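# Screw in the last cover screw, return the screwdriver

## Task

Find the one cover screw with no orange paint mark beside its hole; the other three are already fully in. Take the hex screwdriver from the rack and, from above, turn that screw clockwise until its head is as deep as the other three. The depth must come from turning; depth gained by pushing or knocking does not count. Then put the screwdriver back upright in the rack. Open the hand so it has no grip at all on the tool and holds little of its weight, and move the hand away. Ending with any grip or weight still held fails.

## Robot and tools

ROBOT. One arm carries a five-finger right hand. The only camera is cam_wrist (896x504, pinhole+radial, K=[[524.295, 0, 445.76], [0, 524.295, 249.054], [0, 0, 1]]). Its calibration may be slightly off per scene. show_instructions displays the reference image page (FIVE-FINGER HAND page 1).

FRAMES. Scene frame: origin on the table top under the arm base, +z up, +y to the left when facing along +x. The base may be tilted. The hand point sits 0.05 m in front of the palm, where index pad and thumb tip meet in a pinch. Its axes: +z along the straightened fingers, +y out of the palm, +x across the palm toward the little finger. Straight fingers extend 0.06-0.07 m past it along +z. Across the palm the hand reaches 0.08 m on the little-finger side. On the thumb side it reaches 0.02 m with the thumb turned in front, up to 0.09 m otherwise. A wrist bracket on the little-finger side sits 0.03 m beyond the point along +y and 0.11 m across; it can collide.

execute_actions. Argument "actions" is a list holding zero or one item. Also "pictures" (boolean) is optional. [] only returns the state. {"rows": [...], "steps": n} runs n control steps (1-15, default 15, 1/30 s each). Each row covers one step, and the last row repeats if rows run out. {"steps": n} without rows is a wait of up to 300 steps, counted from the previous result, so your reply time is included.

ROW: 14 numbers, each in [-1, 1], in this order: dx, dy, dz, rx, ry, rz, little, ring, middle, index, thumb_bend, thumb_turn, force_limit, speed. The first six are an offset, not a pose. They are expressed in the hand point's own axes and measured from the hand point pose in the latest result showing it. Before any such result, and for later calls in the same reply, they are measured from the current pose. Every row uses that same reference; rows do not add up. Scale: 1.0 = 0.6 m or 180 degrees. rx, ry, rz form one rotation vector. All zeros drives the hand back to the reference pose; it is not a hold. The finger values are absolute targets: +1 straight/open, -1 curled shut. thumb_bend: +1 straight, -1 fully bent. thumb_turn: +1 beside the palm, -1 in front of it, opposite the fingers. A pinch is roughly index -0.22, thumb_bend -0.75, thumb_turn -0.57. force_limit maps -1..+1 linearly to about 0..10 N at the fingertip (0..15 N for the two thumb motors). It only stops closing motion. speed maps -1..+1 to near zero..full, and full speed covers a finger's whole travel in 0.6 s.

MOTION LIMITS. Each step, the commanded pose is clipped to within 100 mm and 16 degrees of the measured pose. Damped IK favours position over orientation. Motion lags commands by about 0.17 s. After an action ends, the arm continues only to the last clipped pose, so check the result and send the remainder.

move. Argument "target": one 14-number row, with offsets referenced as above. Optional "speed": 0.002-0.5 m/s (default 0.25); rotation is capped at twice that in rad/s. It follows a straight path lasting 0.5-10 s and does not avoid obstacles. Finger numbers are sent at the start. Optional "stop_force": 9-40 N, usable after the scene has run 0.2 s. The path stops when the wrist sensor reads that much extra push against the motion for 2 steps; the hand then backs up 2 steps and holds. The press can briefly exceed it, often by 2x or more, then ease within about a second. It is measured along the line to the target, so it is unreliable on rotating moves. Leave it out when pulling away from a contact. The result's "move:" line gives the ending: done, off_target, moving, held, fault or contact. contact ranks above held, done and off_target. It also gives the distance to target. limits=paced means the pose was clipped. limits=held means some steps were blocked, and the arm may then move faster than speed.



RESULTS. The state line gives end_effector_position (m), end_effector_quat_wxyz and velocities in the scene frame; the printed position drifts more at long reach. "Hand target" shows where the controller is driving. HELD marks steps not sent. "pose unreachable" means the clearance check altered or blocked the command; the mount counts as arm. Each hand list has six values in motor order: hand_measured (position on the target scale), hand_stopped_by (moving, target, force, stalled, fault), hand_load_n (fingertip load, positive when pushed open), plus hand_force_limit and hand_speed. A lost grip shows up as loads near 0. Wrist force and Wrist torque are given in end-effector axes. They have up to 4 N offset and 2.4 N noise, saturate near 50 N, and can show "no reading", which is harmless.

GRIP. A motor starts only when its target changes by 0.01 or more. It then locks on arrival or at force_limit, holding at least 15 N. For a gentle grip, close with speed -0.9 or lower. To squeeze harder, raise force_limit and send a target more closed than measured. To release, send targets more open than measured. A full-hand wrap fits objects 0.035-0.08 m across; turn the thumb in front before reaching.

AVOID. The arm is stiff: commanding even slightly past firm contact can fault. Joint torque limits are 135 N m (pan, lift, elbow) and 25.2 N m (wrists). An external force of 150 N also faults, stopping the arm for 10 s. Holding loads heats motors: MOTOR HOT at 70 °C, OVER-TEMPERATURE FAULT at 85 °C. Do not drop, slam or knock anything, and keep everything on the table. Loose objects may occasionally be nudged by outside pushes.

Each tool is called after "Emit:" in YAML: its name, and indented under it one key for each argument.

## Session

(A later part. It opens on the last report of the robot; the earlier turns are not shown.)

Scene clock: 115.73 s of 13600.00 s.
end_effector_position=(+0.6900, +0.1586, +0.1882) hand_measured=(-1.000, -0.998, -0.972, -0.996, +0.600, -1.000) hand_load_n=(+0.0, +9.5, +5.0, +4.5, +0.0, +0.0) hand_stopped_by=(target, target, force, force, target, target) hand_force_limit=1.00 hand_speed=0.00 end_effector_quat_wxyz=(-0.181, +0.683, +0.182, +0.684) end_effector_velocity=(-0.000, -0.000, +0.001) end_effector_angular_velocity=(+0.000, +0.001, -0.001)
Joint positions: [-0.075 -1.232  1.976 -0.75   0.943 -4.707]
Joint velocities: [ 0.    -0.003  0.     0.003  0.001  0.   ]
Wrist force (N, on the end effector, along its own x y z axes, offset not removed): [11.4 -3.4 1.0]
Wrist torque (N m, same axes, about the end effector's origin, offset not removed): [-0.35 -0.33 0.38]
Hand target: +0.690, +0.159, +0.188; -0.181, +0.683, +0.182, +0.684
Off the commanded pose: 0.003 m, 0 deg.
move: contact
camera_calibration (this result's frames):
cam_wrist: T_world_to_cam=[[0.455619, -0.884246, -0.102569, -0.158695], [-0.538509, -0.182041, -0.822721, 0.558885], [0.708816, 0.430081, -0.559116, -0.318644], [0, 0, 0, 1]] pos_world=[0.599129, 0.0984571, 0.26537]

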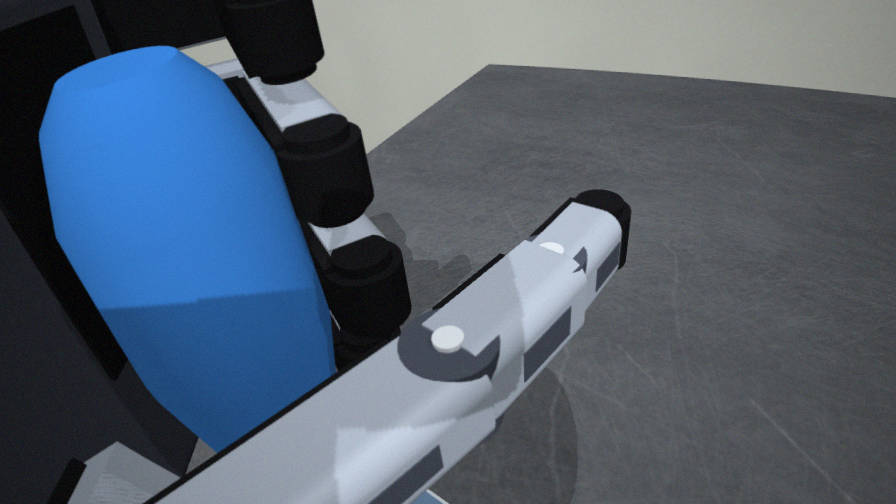

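Emit:
move:
  target: [0,0.017,-0.0199,-0.1167,0,0,-1,-1,-1,-1,0.6,-1,1,0]

Emit:
move:
  target: [0,0.017,-0.0199,-0.1167,0,0,-1,-1,-1,-1,0.6,-1,1,0]

Emit:
move:
  target: [0,0,0,0,0,0,-0.5,-0.5,-0.5,-0.5,0.6,-1,1,0.5]

Emit:
move:
  target: [-0.0003,-0.0357,0.0157,0.1748,0,0,-0.5,-0.5,-0.5,-0.5,0.6,-1,1,0.5]
  speed: 0.4

Emit:
move:
  target: [0,-0.0357,0.0157,0.1748,0,0,-0.5,-0.5,-0.5,-0.5,0.6,-1,1,0.5]
  speed: 0.4

Emit:
move:
  target: [0,0,0,0,0,0,-1,-1,-1,-1,0.6,-1,1,0]

Scene clock: 117.63 s of 13600.00 s.
end_effector_position=(+0.6847, +0.1439, +0.1882) hand_measured=(-1.000, -0.998, -0.972, -0.996, +0.600, -1.000) hand_load_n=(+0.0, +8.0, +4.5, +4.0, +0.0, +0.0) hand_stopped_by=(target, target, force, force, target, target) hand_force_limit=1.00 hand_speed=0.00 end_effector_quat_wxyz=(-0.054, +0.705, +0.054, +0.705) end_effector_velocity=(+0.000, -0.000, +0.001) end_effector_angular_velocity=(+0.000, -0.001, -0.013)
Joint positions: [ 0.105 -1.217  1.953 -0.74   1.488 -4.708]
Joint velocities: [ 0.006  0.002 -0.005  0.002  0.019 -0.   ]
Wrist force (N, on the end effector, along its own x y z axes, offset not removed): [5.7 -1.6 0.0]
Wrist torque (N m, same axes, about the end effector's origin, offset not removed): [-0.08 0.06 0.07]
Hand target: +0.685, +0.144, +0.188; -0.054, +0.705, +0.054, +0.705
Off the commanded pose: 0.000 m, 0 deg.
move: done
camera_calibration (this result's frames):
cam_wrist: T_world_to_cam=[[0.109662, -0.988634, -0.102845, 0.0826938], [-0.56771, 0.022634, -0.822918, 0.543891], [0.815892, 0.148629, -0.558775, -0.341415], [0, 0, 0, 1]] pos_world=[0.578262, 0.120188, 0.265308]

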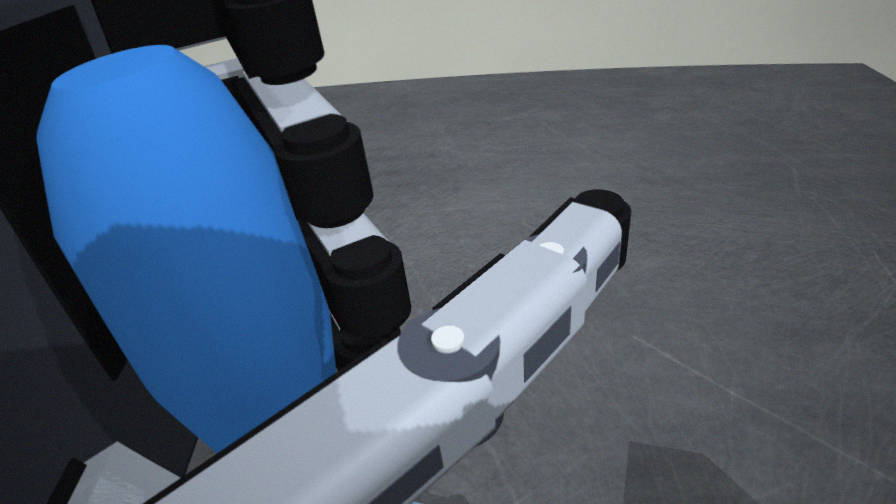

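Scene clock: 118.87 s of 13600.00 s.
end_effector_position=(+0.6744, +0.1321, +0.1881) hand_measured=(-1.000, -0.998, -0.972, -0.996, +0.600, -1.000) hand_load_n=(+0.0, +6.5, +4.5, +4.0, +0.0, +0.0) hand_stopped_by=(target, target, force, force, target, target) hand_force_limit=1.00 hand_speed=0.00 end_effector_quat_wxyz=(+0.075, +0.703, -0.075, +0.704) end_effector_velocity=(+0.000, -0.000, +0.001) end_effector_angular_velocity=(+0.000, +0.000, -0.012)
Joint positions: [ 0.268 -1.128  1.813 -0.689  2.017 -4.709]
Joint velocities: [ 0.004  0.004 -0.009  0.005  0.016  0.   ]
Wrist force (N, on the end effector, along its own x y z axes, offset not removed): [3.2 -3.4 -1.9]
Wrist torque (N m, same axes, about the end effector's origin, offset not removed): [-0.23 -0.08 -0.14]
Hand target: +0.674, +0.132, +0.188; +0.075, +0.703, -0.075, +0.704
Off the commanded pose: 0.000 m, 0 deg.
move: done
camera_calibration (this result's frames):
cam_wrist: T_world_to_cam=[[-0.25079, -0.962534, -0.103119, 0.311816], [-0.521846, 0.224145, -0.823065, 0.480745], [0.815341, -0.152604, -0.558508, -0.291189], [0, 0, 0, 1]] pos_world=[0.566494, 0.14794, 0.265207]

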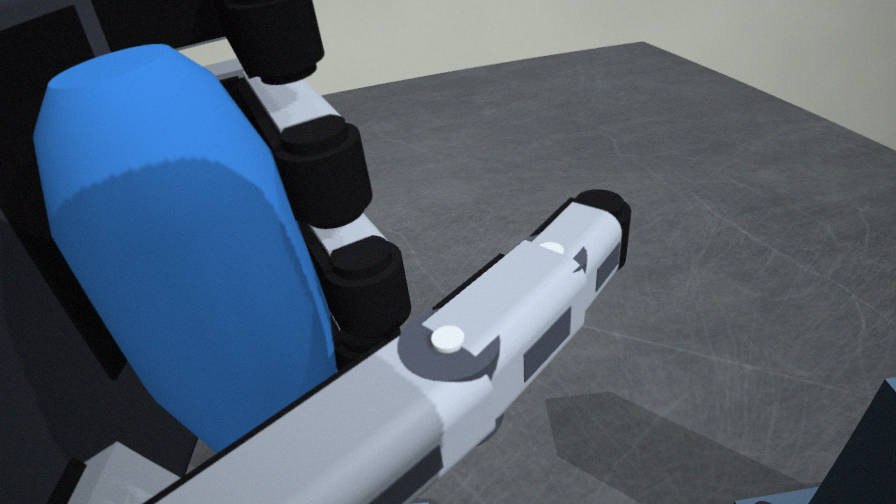

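Scene clock: 119.37 s of 13600.00 s.
end_effector_position=(+0.6744, +0.1321, +0.1882) hand_measured=(-0.500, -0.500, -0.500, -0.500, +0.600, -1.000) hand_load_n=(+0.0, +0.0, +0.0, +0.0, +0.0, +0.0) hand_stopped_by=(target, target, target, target, target, target) hand_force_limit=1.00 hand_speed=0.50 end_effector_quat_wxyz=(+0.075, +0.703, -0.075, +0.704) end_effector_velocity=(-0.000, -0.000, -0.000) end_effector_angular_velocity=(-0.002, +0.001, +0.000)
Joint positions: [ 0.268 -1.128  1.813 -0.689  2.017 -4.709]
Joint velocities: [-0.001  0.     0.001 -0.001 -0.001 -0.002]
Wrist force (N, on the end effector, along its own x y z axes, offset not removed): [-1.6 -0.7 1.5]
Wrist torque (N m, same axes, about the end effector's origin, offset not removed): [-0.08 0.16 -0.25]
Hand target: +0.674, +0.132, +0.188; +0.075, +0.703, -0.075, +0.704
Off the commanded pose: 0.000 m, 0 deg.
move: done
camera_calibration (this result's frames):
cam_wrist: T_world_to_cam=[[-0.250711, -0.962546, -0.103196, 0.311868], [-0.521729, 0.224143, -0.82314, 0.480764], [0.815441, -0.15253, -0.558383, -0.291289], [0, 0, 0, 1]] pos_world=[0.566546, 0.147997, 0.265268]

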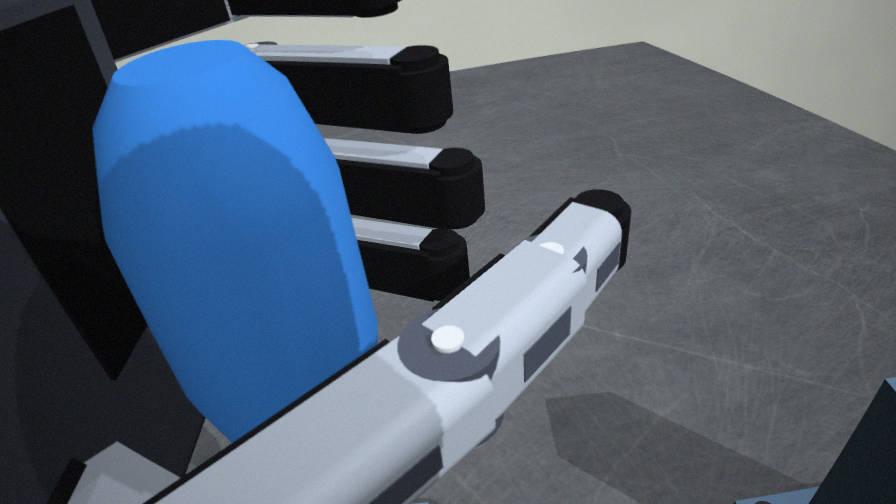

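Scene clock: 120.70 s of 13600.00 s.
end_effector_position=(+0.6880, +0.1510, +0.1880) hand_measured=(-0.500, -0.500, -0.500, -0.500, +0.600, -1.000) hand_load_n=(+0.0, +0.0, +0.0, +0.0, +0.0, +0.0) hand_stopped_by=(target, target, target, target, target, target) hand_force_limit=1.00 hand_speed=0.50 end_effector_quat_wxyz=(-0.118, +0.697, +0.119, +0.697) end_effector_velocity=(+0.001, -0.000, -0.001) end_effector_angular_velocity=(+0.000, +0.001, +0.009)
Joint positions: [ 0.013 -1.235  1.98  -0.751  1.213 -4.708]
Joint velocities: [-0.005  0.004 -0.002 -0.    -0.014  0.001]
Wrist force (N, on the end effector, along its own x y z axes, offset not removed): [-3.3 -1.5 1.4]
Wrist torque (N m, same axes, about the end effector's origin, offset not removed): [-0.27 0.36 -0.33]
Hand target: +0.688, +0.151, +0.188; -0.119, +0.697, +0.119, +0.697
Off the commanded pose: 0.000 m, 0 deg.
move: done
camera_calibration (this result's frames):
cam_wrist: T_world_to_cam=[[0.287534, -0.952259, -0.1026, -0.0385673], [-0.562493, -0.0811916, -0.822806, 0.557518], [0.775194, 0.294296, -0.558984, -0.339281], [0, 0, 0, 1]] pos_world=[0.587698, 0.108389, 0.265119]

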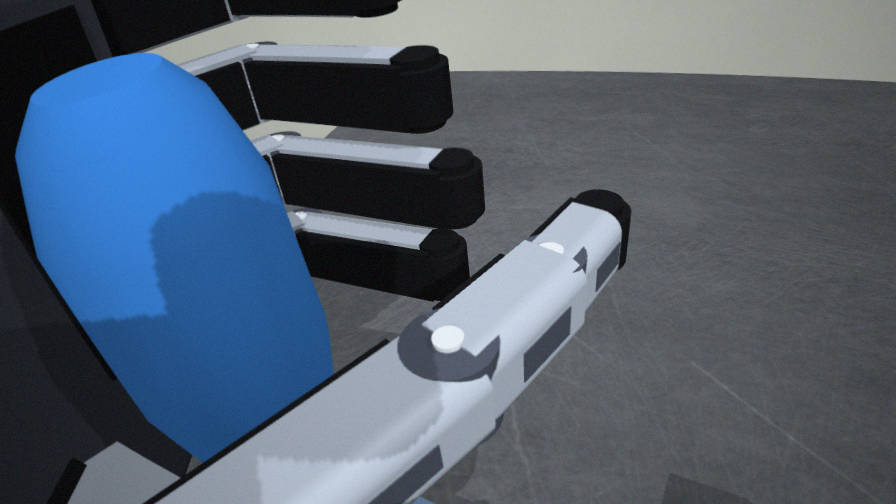

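Scene clock: 122.00 s of 13600.00 s.
end_effector_position=(+0.6898, +0.1742, +0.1879) hand_measured=(-0.500, -0.500, -0.500, -0.500, +0.600, -1.000) hand_load_n=(+0.0, +0.0, +0.0, +0.0, +0.0, +0.0) hand_stopped_by=(target, target, target, target, target, target) hand_force_limit=1.00 hand_speed=0.50 end_effector_quat_wxyz=(-0.302, +0.639, +0.303, +0.639) end_effector_velocity=(+0.001, +0.001, +0.000) end_effector_angular_velocity=(-0.002, -0.001, +0.012)
Joint positions: [-0.208 -1.166  1.877 -0.723  0.445 -4.702]
Joint velocities: [-0.002  0.004 -0.009  0.006 -0.014 -0.003]
Wrist force (N, on the end effector, along its own x y z axes, offset not removed): [-1.9 -0.5 -1.2]
Wrist torque (N m, same axes, about the end effector's origin, offset not removed): [0.11 0.28 -0.27]
Hand target: +0.690, +0.174, +0.188; -0.303, +0.639, +0.303, +0.639
Off the commanded pose: 0.000 m, 0 deg.
move: done
camera_calibration (this result's frames):
cam_wrist: T_world_to_cam=[[0.741485, -0.663105, -0.102434, -0.3805], [-0.438022, -0.362735, -0.822533, 0.523492], [0.508269, 0.654764, -0.559417, -0.226094], [0, 0, 0, 1]] pos_world=[0.626352, 0.0856155, 0.265132]

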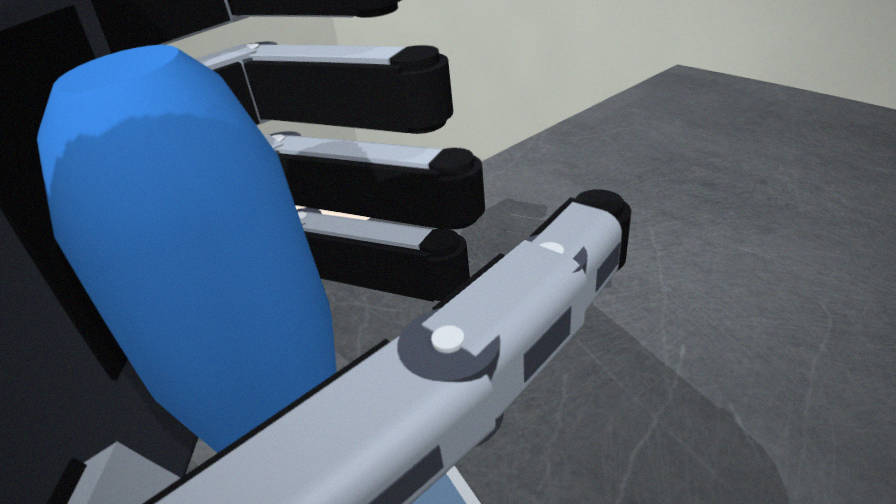

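Scene clock: 122.60 s of 13600.00 s.
end_effector_position=(+0.6898, +0.1741, +0.1880) hand_measured=(-1.000, -0.998, -0.988, -0.998, +0.600, -1.000) hand_load_n=(+0.0, +6.0, +9.5, +3.0, +0.0, +0.0) hand_stopped_by=(target, target, force, target, target, target) hand_force_limit=1.00 hand_speed=0.00 end_effector_quat_wxyz=(-0.302, +0.639, +0.303, +0.639) end_effector_velocity=(-0.000, +0.000, -0.001) end_effector_angular_velocity=(+0.000, +0.002, +0.000)
Joint positions: [-0.208 -1.166  1.877 -0.723  0.445 -4.702]
Joint velocities: [-0.     0.001  0.001  0.001 -0.    -0.001]
Wrist force (N, on the end effector, along its own x y z axes, offset not removed): [-1.5 -1.4 0.1]
Wrist torque (N m, same axes, about the end effector's origin, offset not removed): [-0.10 0.23 -0.16]
Hand target: +0.690, +0.174, +0.188; -0.302, +0.639, +0.303, +0.639
Off the commanded pose: 0.000 m, 0 deg.
move: done
camera_calibration (this result's frames):
cam_wrist: T_world_to_cam=[[0.741457, -0.663169, -0.102216, -0.380597], [-0.437878, -0.362783, -0.822588, 0.523469], [0.508433, 0.654672, -0.559375, -0.226153], [0, 0, 0, 1]] pos_world=[0.626396, 0.0855612, 0.265192]

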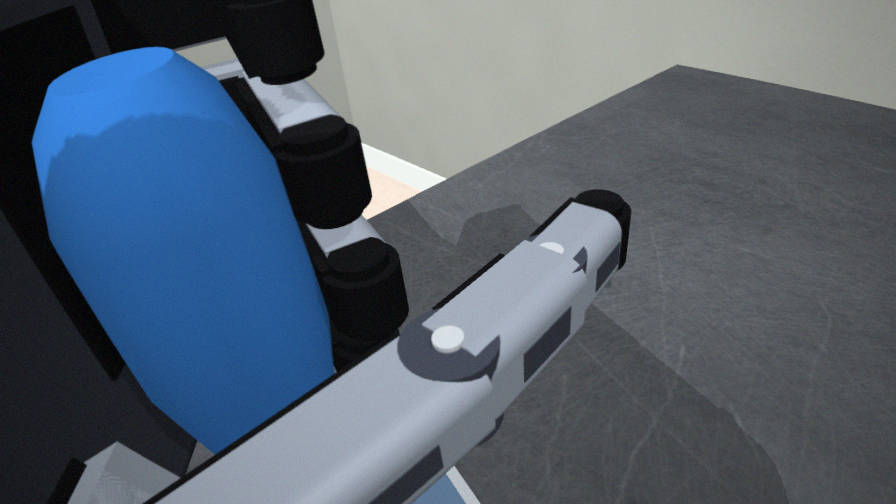

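Emit:
move:
  target: [0,0.017,-0.0199,-0.1167,0,0,-1,-1,-1,-1,0.6,-1,1,0]

Emit:
move:
  target: [0,0.017,-0.0199,-0.1167,0,0,-1,-1,-1,-1,0.6,-1,1,0]

Emit:
move:
  target: [0,0.017,-0.0199,-0.1167,0,0,-1,-1,-1,-1,0.6,-1,1,0]

Emit:
move:
  target: [0,0,0,0,0,0,-0.5,-0.5,-0.5,-0.5,0.6,-1,1,0.5]

Emit:
move:
  target: [-0.0003,-0.0312,0.0108,0.1748,0,0,-0.5,-0.5,-0.5,-0.5,0.6,-1,1,0.5]
  speed: 0.4

Emit:
move:
  target: [0,-0.0312,0.0175,0.1748,0,0,-0.5,-0.5,-0.5,-0.5,0.6,-1,1,0.5]
  speed: 0.4

Emit:
move:
  target: [0,0,0,0,0,0,-1,-1,-1,-1,0.6,-1,1,0]

Emit:
move:
  target: [0,0.0136,-0.0198,-0.1167,0,0,-1,-1,-1,-1,0.6,-1,1,0]

Emit:
move:
  target: [0,0.0136,-0.0198,-0.1167,0,0,-1,-1,-1,-1,0.6,-1,1,0]

Emit:
move:
  target: [0,0.0136,-0.0198,-0.1167,0,0,-1,-1,-1,-1,0.6,-1,1,0]

Emit:
move:
  target: [0,0,0,0,0,0,-0.5,-0.5,-0.5,-0.5,0.6,-1,1,0.5]

Emit:
move:
  target: [-0.0003,-0.0312,0.0175,0.1748,0,0,-0.5,-0.5,-0.5,-0.5,0.6,-1,1,0.5]
  speed: 0.4

Emit:
move:
  target: [0,-0.0312,0.0175,0.1748,0,0,-0.5,-0.5,-0.5,-0.5,0.6,-1,1,0.5]
  speed: 0.4

Emit:
move:
  target: [0,0,0,0,0,0,-1,-1,-1,-1,0.6,-1,1,0]

Scene clock: 125.93 s of 13600.00 s.
end_effector_position=(+0.6901, +0.1585, +0.1880) hand_measured=(-1.000, -0.998, -0.988, -0.998, +0.600, -1.000) hand_load_n=(+0.0, +6.0, +9.5, +2.5, +0.0, +0.0) hand_stopped_by=(target, target, force, target, target, target) hand_force_limit=1.00 hand_speed=0.00 end_effector_quat_wxyz=(-0.181, +0.683, +0.182, +0.684) end_effector_velocity=(+0.000, -0.000, +0.001) end_effector_angular_velocity=(+0.000, -0.002, -0.011)
Joint positions: [-0.075 -1.231  1.976 -0.751  0.943 -4.707]
Joint velocities: [ 0.006 -0.002  0.    -0.     0.017  0.001]
Wrist force (N, on the end effector, along its own x y z axes, offset not removed): [-0.6 -1.2 0.0]
Wrist torque (N m, same axes, about the end effector's origin, offset not removed): [-0.08 0.33 -0.11]
Hand target: +0.690, +0.158, +0.188; -0.181, +0.683, +0.181, +0.684
Off the commanded pose: 0.000 m, 0 deg.
move: done
camera_calibration (this result's frames):
cam_wrist: T_world_to_cam=[[0.455487, -0.884333, -0.102403, -0.158716], [-0.538315, -0.181981, -0.822861, 0.558654], [0.709048, 0.429927, -0.55894, -0.318897], [0, 0, 0, 1]] pos_world=[0.599138, 0.0984086, 0.265197]

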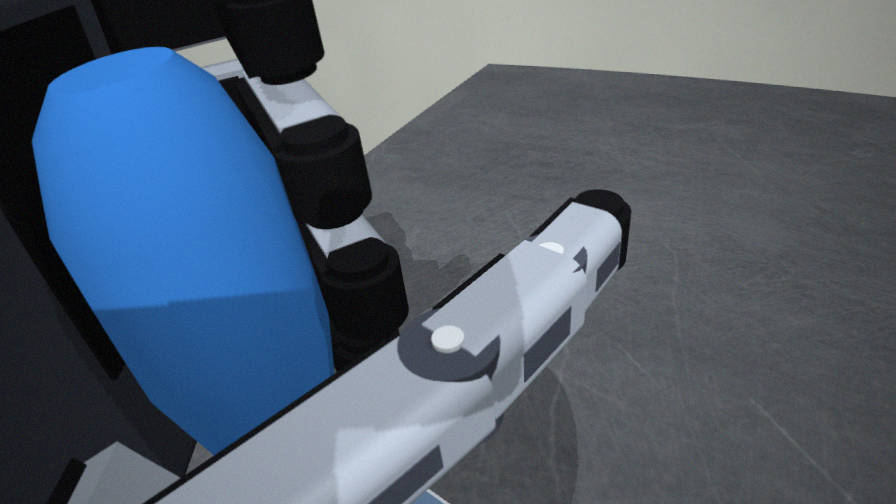

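Scene clock: 127.17 s of 13600.00 s.
end_effector_position=(+0.6847, +0.1438, +0.1880) hand_measured=(-1.000, -0.998, -0.988, -0.998, +0.600, -1.000) hand_load_n=(+0.0, +5.0, +9.0, +2.5, +0.0, +0.0) hand_stopped_by=(target, target, force, target, target, target) hand_force_limit=1.00 hand_speed=0.00 end_effector_quat_wxyz=(-0.054, +0.705, +0.054, +0.705) end_effector_velocity=(+0.000, -0.001, -0.000) end_effector_angular_velocity=(+0.000, +0.001, -0.014)
Joint positions: [ 0.105 -1.217  1.953 -0.741  1.488 -4.709]
Joint velocities: [ 0.006  0.003 -0.005  0.002  0.02   0.   ]
Wrist force (N, on the end effector, along its own x y z axes, offset not removed): [2.7 -1.3 -0.6]
Wrist torque (N m, same axes, about the end effector's origin, offset not removed): [-0.15 -0.14 -0.06]
Hand target: +0.685, +0.144, +0.188; -0.054, +0.705, +0.054, +0.705
Off the commanded pose: 0.000 m, 0 deg.
move: done
camera_calibration (this result's frames):
cam_wrist: T_world_to_cam=[[0.109515, -0.988658, -0.102771, 0.0826994], [-0.567479, 0.0226986, -0.823075, 0.543652], [0.816072, 0.148459, -0.558557, -0.341662], [0, 0, 0, 1]] pos_world=[0.578275, 0.120144, 0.265128]

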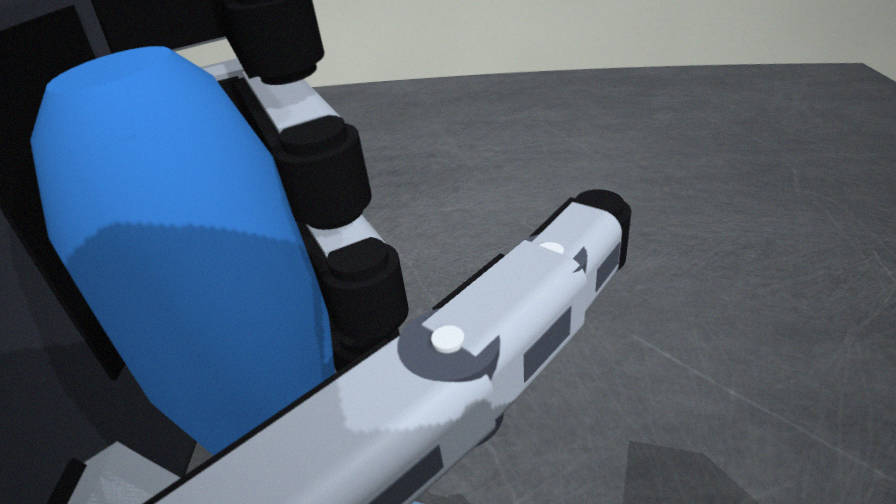

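Scene clock: 128.40 s of 13600.00 s.
end_effector_position=(+0.6744, +0.1320, +0.1880) hand_measured=(-1.000, -0.998, -0.988, -0.998, +0.600, -1.000) hand_load_n=(+0.0, +3.5, +9.0, +3.0, +0.0, +0.0) hand_stopped_by=(target, target, force, target, target, target) hand_force_limit=1.00 hand_speed=0.00 end_effector_quat_wxyz=(+0.075, +0.703, -0.075, +0.704) end_effector_velocity=(+0.000, -0.001, -0.001) end_effector_angular_velocity=(-0.000, +0.002, -0.013)
Joint positions: [ 0.268 -1.127  1.813 -0.689  2.017 -4.709]
Joint velocities: [ 0.004  0.006 -0.009  0.005  0.017  0.   ]
Wrist force (N, on the end effector, along its own x y z axes, offset not removed): [0.9 -1.4 -1.4]
Wrist torque (N m, same axes, about the end effector's origin, offset not removed): [0.00 0.04 -0.29]
Hand target: +0.674, +0.132, +0.188; +0.075, +0.703, -0.075, +0.704
Off the commanded pose: 0.000 m, 0 deg.
move: done
camera_calibration (this result's frames):
cam_wrist: T_world_to_cam=[[-0.250933, -0.962493, -0.103147, 0.311844], [-0.521578, 0.224203, -0.823219, 0.480493], [0.815469, -0.152774, -0.558275, -0.291422], [0, 0, 0, 1]] pos_world=[0.566512, 0.147899, 0.265023]

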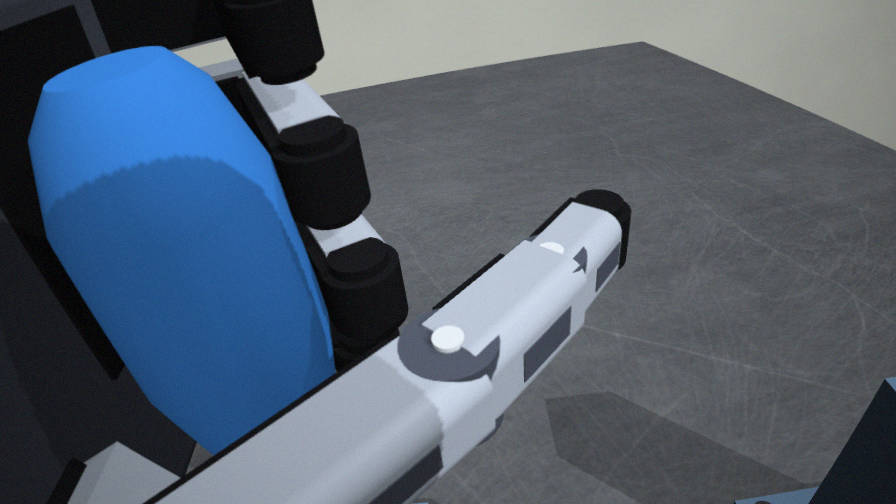

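Scene clock: 128.90 s of 13600.00 s.
end_effector_position=(+0.6745, +0.1321, +0.1881) hand_measured=(-0.500, -0.500, -0.500, -0.500, +0.600, -1.000) hand_load_n=(+0.0, +0.0, +0.0, +0.0, +0.0, +0.0) hand_stopped_by=(target, target, target, target, target, target) hand_force_limit=1.00 hand_speed=0.50 end_effector_quat_wxyz=(+0.075, +0.703, -0.075, +0.704) end_effector_velocity=(-0.000, -0.000, +0.000) end_effector_angular_velocity=(-0.000, +0.000, +0.000)
Joint positions: [ 0.268 -1.127  1.813 -0.689  2.017 -4.709]
Joint velocities: [-0.001 -0.001  0.001  0.    -0.001 -0.   ]
Wrist force (N, on the end effector, along its own x y z axes, offset not removed): [-1.3 -0.9 0.7]
Wrist torque (N m, same axes, about the end effector's origin, offset not removed): [-0.11 0.04 -0.15]
Hand target: +0.674, +0.132, +0.188; +0.075, +0.703, -0.075, +0.704
Off the commanded pose: 0.000 m, 0 deg.
move: done
camera_calibration (this result's frames):
cam_wrist: T_world_to_cam=[[-0.250845, -0.962507, -0.103236, 0.311901], [-0.521442, 0.224202, -0.823305, 0.480514], [0.815583, -0.15269, -0.558131, -0.291534], [0, 0, 0, 1]] pos_world=[0.566569, 0.14796, 0.265095]

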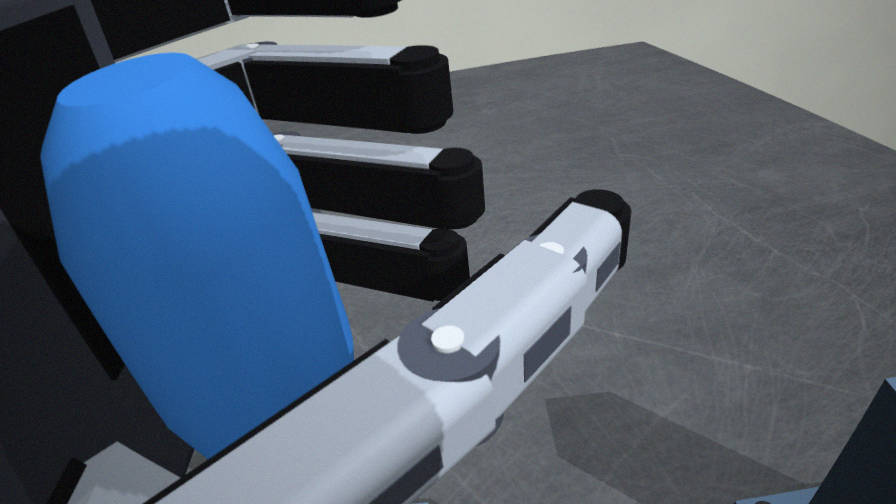

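Scene clock: 130.23 s of 13600.00 s.
end_effector_position=(+0.6846, +0.1489, +0.1878) hand_measured=(-0.500, -0.500, -0.500, -0.500, +0.600, -1.000) hand_load_n=(+0.0, +0.0, +0.0, +0.0, +0.0, +0.0) hand_stopped_by=(target, target, target, target, target, target) hand_force_limit=1.00 hand_speed=0.50 end_effector_quat_wxyz=(-0.118, +0.697, +0.119, +0.697) end_effector_velocity=(+0.002, +0.000, +0.001) end_effector_angular_velocity=(+0.001, -0.002, +0.011)
Joint positions: [ 0.008 -1.242  1.992 -0.755  1.209 -4.708]
Joint velocities: [-0.006  0.001 -0.003 -0.001 -0.016  0.001]
Wrist force (N, on the end effector, along its own x y z axes, offset not removed): [-3.7 -1.8 0.4]
Wrist torque (N m, same axes, about the end effector's origin, offset not removed): [-0.23 0.63 -0.43]
Hand target: +0.685, +0.149, +0.188; -0.119, +0.697, +0.119, +0.698
Off the commanded pose: 0.000 m, 0 deg.
move: done
camera_calibration (this result's frames):
cam_wrist: T_world_to_cam=[[0.287378, -0.952316, -0.102507, -0.0394835], [-0.562335, -0.0811149, -0.822922, 0.555171], [0.775367, 0.294133, -0.558831, -0.336237], [0, 0, 0, 1]] pos_world=[0.584245, 0.10633, 0.264915]

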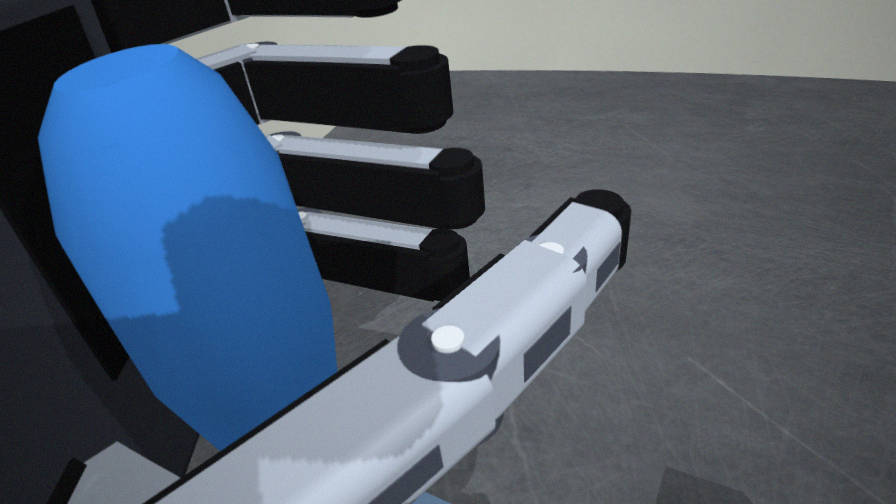

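Scene clock: 131.53 s of 13600.00 s.
end_effector_position=(+0.6882, +0.1699, +0.1877) hand_measured=(-0.500, -0.500, -0.500, -0.500, +0.600, -1.000) hand_load_n=(+0.0, +0.0, +0.0, +0.0, +0.0, +0.0) hand_stopped_by=(target, target, target, target, target, target) hand_force_limit=1.00 hand_speed=0.50 end_effector_quat_wxyz=(-0.302, +0.639, +0.303, +0.639) end_effector_velocity=(+0.001, +0.001, +0.001) end_effector_angular_velocity=(-0.002, -0.001, +0.011)
Joint positions: [-0.218 -1.169  1.882 -0.726  0.435 -4.701]
Joint velocities: [-0.002  0.003 -0.009  0.007 -0.014 -0.003]
Wrist force (N, on the end effector, along its own x y z axes, offset not removed): [-1.0 -1.8 1.3]
Wrist torque (N m, same axes, about the end effector's origin, offset not removed): [-0.25 0.09 -0.31]
Hand target: +0.688, +0.170, +0.188; -0.303, +0.639, +0.303, +0.639
Off the commanded pose: 0.000 m, 0 deg.
move: done
camera_calibration (this result's frames):
cam_wrist: T_world_to_cam=[[0.741377, -0.663254, -0.10225, -0.382161], [-0.437912, -0.362674, -0.822618, 0.521058], [0.508521, 0.654647, -0.559324, -0.222799], [0, 0, 0, 1]] pos_world=[0.624801, 0.0813588, 0.264939]

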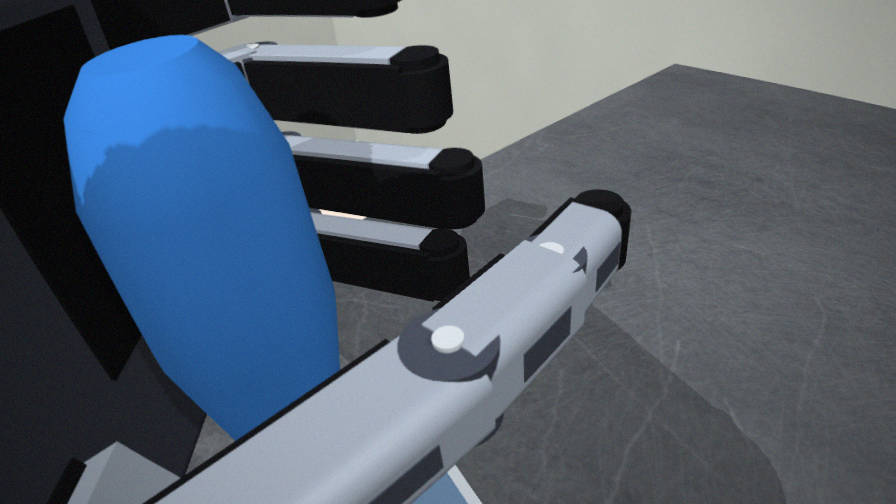

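Scene clock: 132.13 s of 13600.00 s.
end_effector_position=(+0.6883, +0.1699, +0.1878) hand_measured=(-1.000, -0.972, -0.952, -0.988, +0.600, -1.000) hand_load_n=(+0.0, +11.5, +9.5, +12.0, +0.0, +0.0) hand_stopped_by=(target, force, force, force, target, target) hand_force_limit=1.00 hand_speed=0.00 end_effector_quat_wxyz=(-0.302, +0.639, +0.303, +0.639) end_effector_velocity=(-0.000, +0.000, -0.001) end_effector_angular_velocity=(+0.001, +0.002, -0.000)
Joint positions: [-0.218 -1.169  1.882 -0.726  0.435 -4.701]
Joint velocities: [-0.     0.001  0.001 -0.     0.     0.002]
Wrist force (N, on the end effector, along its own x y z axes, offset not removed): [-2.1 -0.5 1.6]
Wrist torque (N m, same axes, about the end effector's origin, offset not removed): [0.14 0.46 -0.07]
Hand target: +0.688, +0.170, +0.188; -0.302, +0.639, +0.303, +0.639
Off the commanded pose: 0.000 m, 0 deg.
move: done
camera_calibration (this result's frames):
cam_wrist: T_world_to_cam=[[0.741348, -0.663317, -0.102051, -0.382252], [-0.437781, -0.362713, -0.822671, 0.52104], [0.508676, 0.654561, -0.559284, -0.222853], [0, 0, 0, 1]] pos_world=[0.624843, 0.0813041, 0.264997]

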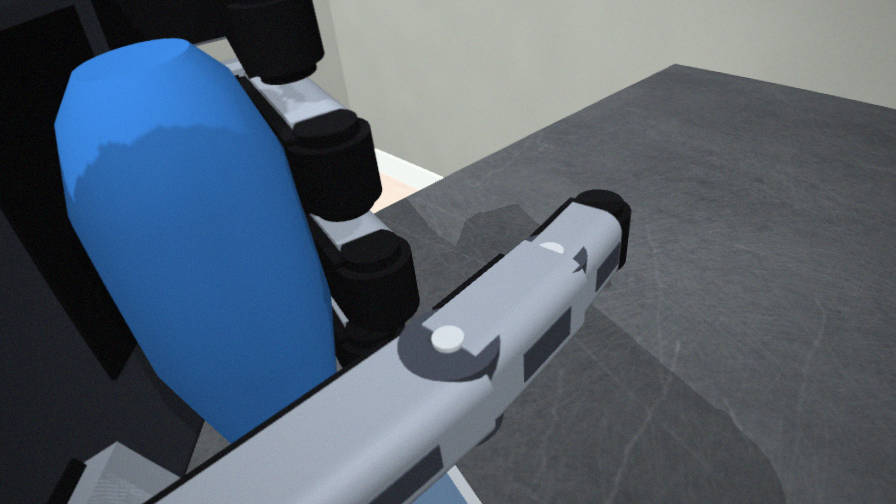

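Scene clock: 133.37 s of 13600.00 s.
end_effector_position=(+0.6870, +0.1556, +0.1879) hand_measured=(-1.000, -0.972, -0.952, -0.988, +0.600, -1.000) hand_load_n=(+0.0, +11.0, +9.0, +11.5, +0.0, +0.0) hand_stopped_by=(target, force, force, force, target, target) hand_force_limit=1.00 hand_speed=0.00 end_effector_quat_wxyz=(-0.181, +0.683, +0.182, +0.684) end_effector_velocity=(+0.000, -0.000, +0.001) end_effector_angular_velocity=(+0.000, -0.001, -0.011)
Joint positions: [-0.082 -1.238  1.987 -0.755  0.936 -4.707]
Joint velocities: [ 0.006 -0.002 -0.     0.     0.018  0.001]
Wrist force (N, on the end effector, along its own x y z axes, offset not removed): [1.0 -1.5 -1.6]
Wrist torque (N m, same axes, about the end effector's origin, offset not removed): [-0.05 0.07 -0.23]
Hand target: +0.687, +0.156, +0.188; -0.181, +0.683, +0.181, +0.684
Off the commanded pose: 0.000 m, 0 deg.
move: done
camera_calibration (this result's frames):
cam_wrist: T_world_to_cam=[[0.455417, -0.884382, -0.102287, -0.159907], [-0.538159, -0.181944, -0.822971, 0.556236], [0.709211, 0.429842, -0.558799, -0.315699], [0, 0, 0, 1]] pos_world=[0.596065, 0.0954855, 0.264997]

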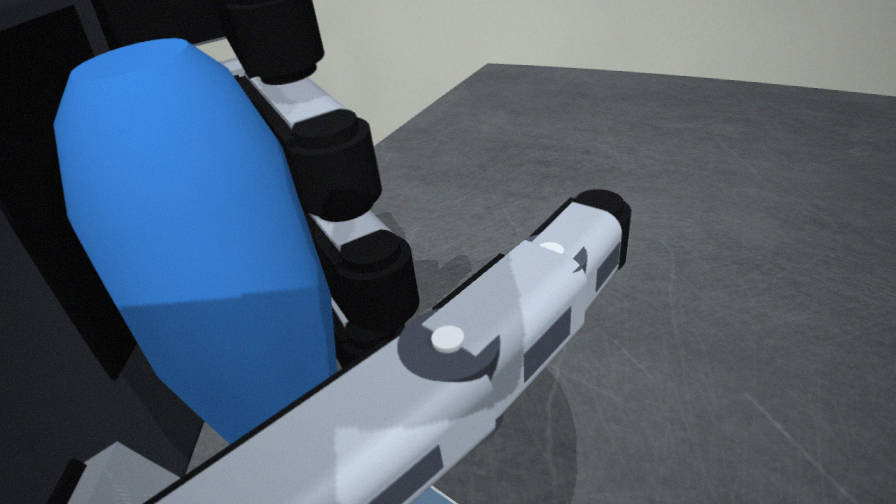

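Scene clock: 134.60 s of 13600.00 s.
end_effector_position=(+0.6807, +0.1427, +0.1878) hand_measured=(-1.000, -0.972, -0.952, -0.988, +0.600, -1.000) hand_load_n=(+0.0, +9.0, +8.0, +11.0, +0.0, +0.0) hand_stopped_by=(target, force, force, force, target, target) hand_force_limit=1.00 hand_speed=0.00 end_effector_quat_wxyz=(-0.054, +0.705, +0.054, +0.706) end_effector_velocity=(+0.000, -0.000, +0.000) end_effector_angular_velocity=(-0.000, -0.000, -0.013)
Joint positions: [ 0.103 -1.225  1.966 -0.746  1.487 -4.709]
Joint velocities: [ 0.006  0.003 -0.005  0.002  0.019 -0.   ]
Wrist force (N, on the end effector, along its own x y z axes, offset not removed): [2.4 -1.1 -2.8]
Wrist torque (N m, same axes, about the end effector's origin, offset not removed): [-0.01 0.10 -0.20]
Hand target: +0.681, +0.143, +0.188; -0.054, +0.705, +0.054, +0.706
Off the commanded pose: 0.000 m, 0 deg.
move: done
camera_calibration (this result's frames):
cam_wrist: T_world_to_cam=[[0.109452, -0.98867, -0.102727, 0.0820352], [-0.567305, 0.022729, -0.823194, 0.541147], [0.816202, 0.148378, -0.55839, -0.338432], [0, 0, 0, 1]] pos_world=[0.574245, 0.119022, 0.264919]

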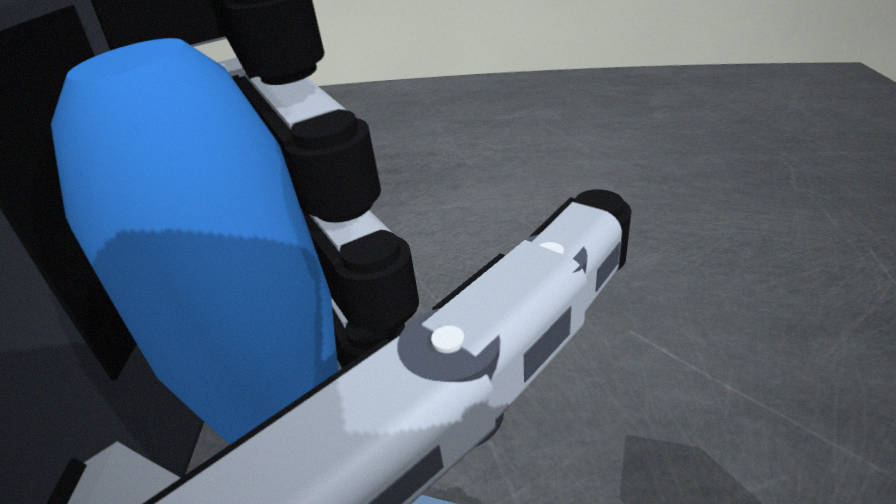

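Scene clock: 135.83 s of 13600.00 s.
end_effector_position=(+0.6701, +0.1329, +0.1878) hand_measured=(-1.000, -0.972, -0.952, -0.988, +0.600, -1.000) hand_load_n=(+0.0, +6.5, +8.0, +11.5, +0.0, +0.0) hand_stopped_by=(target, force, force, force, target, target) hand_force_limit=1.00 hand_speed=0.00 end_effector_quat_wxyz=(+0.075, +0.703, -0.075, +0.704) end_effector_velocity=(+0.000, -0.001, -0.000) end_effector_angular_velocity=(-0.000, +0.001, -0.013)
Joint positions: [ 0.272 -1.133  1.824 -0.694  2.021 -4.709]
Joint velocities: [ 0.004  0.005 -0.009  0.004  0.017 -0.   ]
Wrist force (N, on the end effector, along its own x y z axes, offset not removed): [0.1 0.8 0.2]
Wrist torque (N m, same axes, about the end effector's origin, offset not removed): [0.14 0.08 -0.38]
Hand target: +0.670, +0.133, +0.188; +0.075, +0.702, -0.075, +0.704
Off the commanded pose: 0.000 m, 0 deg.
move: done
camera_calibration (this result's frames):
cam_wrist: T_world_to_cam=[[-0.250978, -0.962478, -0.103185, 0.311648], [-0.521388, 0.224226, -0.823333, 0.4778], [0.815576, -0.152839, -0.5581, -0.288009], [0, 0, 0, 1]] pos_world=[0.56223, 0.1488, 0.264808]

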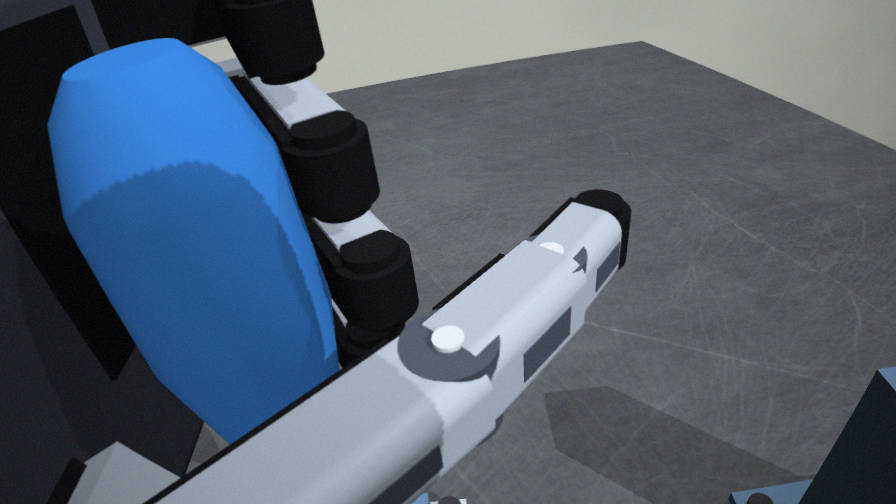

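Scene clock: 136.33 s of 13600.00 s.
end_effector_position=(+0.6702, +0.1330, +0.1879) hand_measured=(-0.500, -0.500, -0.500, -0.500, +0.600, -1.000) hand_load_n=(+0.0, +0.0, +0.0, +0.0, +0.0, +0.0) hand_stopped_by=(target, target, target, target, target, target) hand_force_limit=1.00 hand_speed=0.50 end_effector_quat_wxyz=(+0.075, +0.702, -0.075, +0.704) end_effector_velocity=(-0.000, -0.001, -0.001) end_effector_angular_velocity=(-0.001, +0.001, -0.002)
Joint positions: [ 0.272 -1.133  1.824 -0.694  2.021 -4.709]
Joint velocities: [-0.001  0.     0.001 -0.001  0.001 -0.001]
Wrist force (N, on the end effector, along its own x y z axes, offset not removed): [-1.9 -1.0 -0.4]
Wrist torque (N m, same axes, about the end effector's origin, offset not removed): [0.00 0.30 -0.35]
Hand target: +0.670, +0.133, +0.188; +0.075, +0.703, -0.075, +0.704
Off the commanded pose: 0.000 m, 0 deg.
move: done
camera_calibration (this result's frames):
cam_wrist: T_world_to_cam=[[-0.250886, -0.962492, -0.10327, 0.311703], [-0.521261, 0.224221, -0.823414, 0.477821], [0.815685, -0.152753, -0.557964, -0.288116], [0, 0, 0, 1]] pos_world=[0.562284, 0.148864, 0.264876]

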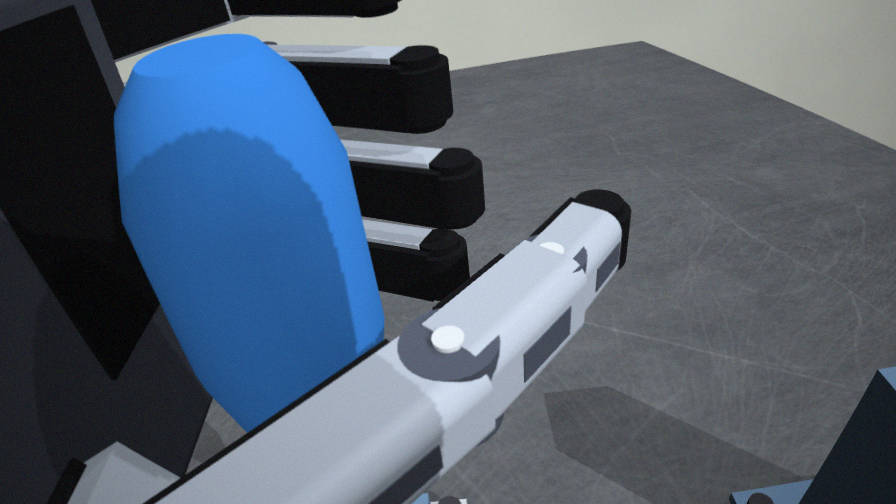

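Scene clock: 137.67 s of 13600.00 s.
end_effector_position=(+0.6843, +0.1490, +0.1876) hand_measured=(-0.500, -0.500, -0.500, -0.500, +0.600, -1.000) hand_load_n=(+0.0, +0.0, +0.0, +0.0, +0.0, +0.0) hand_stopped_by=(target, target, target, target, target, target) hand_force_limit=1.00 hand_speed=0.50 end_effector_quat_wxyz=(-0.118, +0.697, +0.119, +0.698) end_effector_velocity=(+0.001, +0.000, -0.001) end_effector_angular_velocity=(+0.002, +0.001, +0.011)
Joint positions: [ 0.008 -1.242  1.993 -0.756  1.209 -4.708]
Joint velocities: [-0.006  0.003 -0.002 -0.    -0.017  0.002]
Wrist force (N, on the end effector, along its own x y z axes, offset not removed): [-2.2 -3.3 0.7]
Wrist torque (N m, same axes, about the end effector's origin, offset not removed): [-0.47 0.31 -0.41]
Hand target: +0.684, +0.149, +0.188; -0.118, +0.697, +0.119, +0.698
Off the commanded pose: 0.000 m, 0 deg.
move: done
camera_calibration (this result's frames):
cam_wrist: T_world_to_cam=[[0.28734, -0.952339, -0.102406, -0.0393537], [-0.562103, -0.081091, -0.823083, 0.55475], [0.775549, 0.294067, -0.558613, -0.336248], [0, 0, 0, 1]] pos_world=[0.583911, 0.106387, 0.264743]

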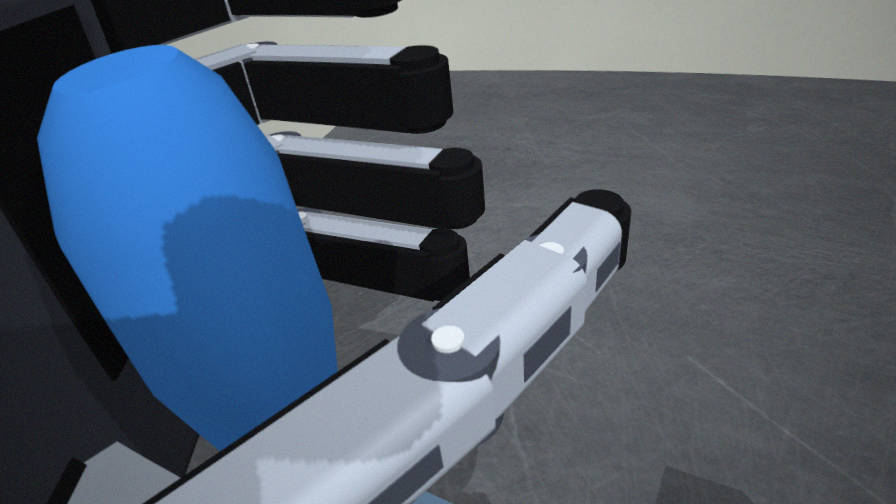

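Scene clock: 138.97 s of 13600.00 s.
end_effector_position=(+0.6879, +0.1700, +0.1876) hand_measured=(-0.500, -0.500, -0.500, -0.500, +0.600, -1.000) hand_load_n=(+0.0, +0.0, +0.0, +0.0, +0.0, +0.0) hand_stopped_by=(target, target, target, target, target, target) hand_force_limit=1.00 hand_speed=0.50 end_effector_quat_wxyz=(-0.302, +0.639, +0.303, +0.639) end_effector_velocity=(+0.001, +0.001, +0.000) end_effector_angular_velocity=(-0.001, +0.000, +0.012)
Joint positions: [-0.218 -1.169  1.884 -0.727  0.435 -4.701]
Joint velocities: [-0.002  0.004 -0.009  0.007 -0.014 -0.003]
Wrist force (N, on the end effector, along its own x y z axes, offset not removed): [-1.5 -1.3 1.5]
Wrist torque (N m, same axes, about the end effector's origin, offset not removed): [-0.15 0.21 -0.16]
Hand target: +0.688, +0.170, +0.188; -0.303, +0.639, +0.303, +0.639
Off the commanded pose: 0.000 m, 0 deg.
move: done
camera_calibration (this result's frames):
cam_wrist: T_world_to_cam=[[0.741359, -0.663308, -0.102025, -0.381937], [-0.437701, -0.362658, -0.822737, 0.520697], [0.508728, 0.654601, -0.559191, -0.222914], [0, 0, 0, 1]] pos_world=[0.624465, 0.0814126, 0.264779]

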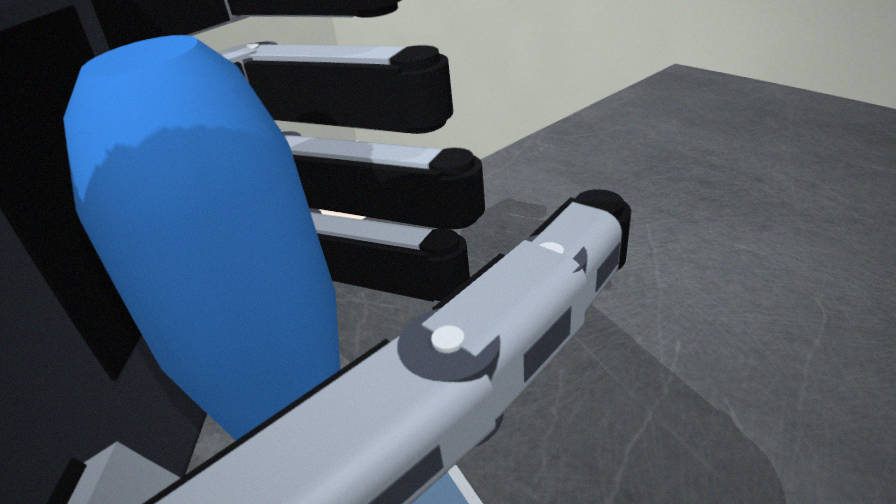

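Scene clock: 139.57 s of 13600.00 s.
end_effector_position=(+0.6880, +0.1699, +0.1877) hand_measured=(-1.000, -0.972, -0.950, -0.986, +0.600, -1.000) hand_load_n=(+0.0, +11.5, +9.5, +12.5, +0.0, +0.0) hand_stopped_by=(target, force, force, force, target, target) hand_force_limit=1.00 hand_speed=0.00 end_effector_quat_wxyz=(-0.302, +0.639, +0.303, +0.640) end_effector_velocity=(-0.000, -0.000, -0.002) end_effector_angular_velocity=(+0.001, +0.003, -0.001)
Joint positions: [-0.218 -1.169  1.883 -0.727  0.435 -4.701]
Joint velocities: [0.    0.002 0.001 0.    0.001 0.   ]
Wrist force (N, on the end effector, along its own x y z axes, offset not removed): [-3.1 -2.4 0.8]
Wrist torque (N m, same axes, about the end effector's origin, offset not removed): [-0.16 0.51 -0.17]
Hand target: +0.688, +0.170, +0.188; -0.302, +0.639, +0.303, +0.639
Off the commanded pose: 0.000 m, 0 deg.
move: done
camera_calibration (this result's frames):
cam_wrist: T_world_to_cam=[[0.74133, -0.663371, -0.101828, -0.382027], [-0.437572, -0.362696, -0.822789, 0.520679], [0.508882, 0.654515, -0.559151, -0.222967], [0, 0, 0, 1]] pos_world=[0.624507, 0.0813579, 0.264836]

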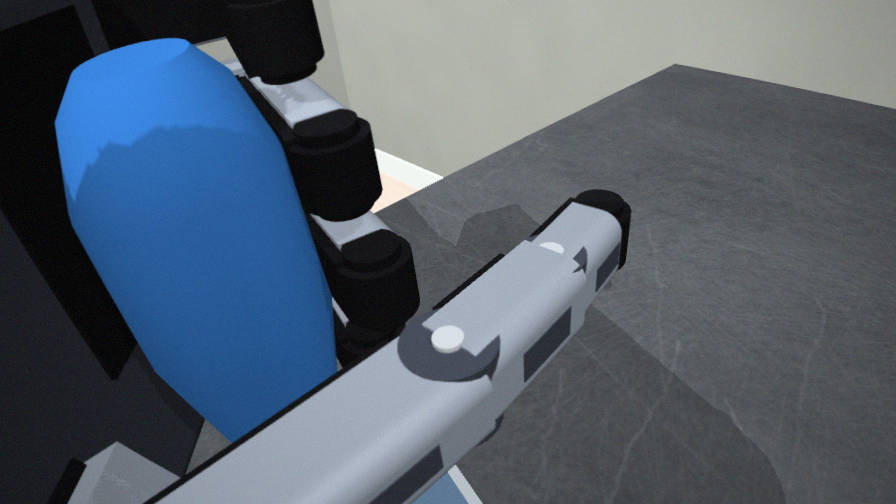

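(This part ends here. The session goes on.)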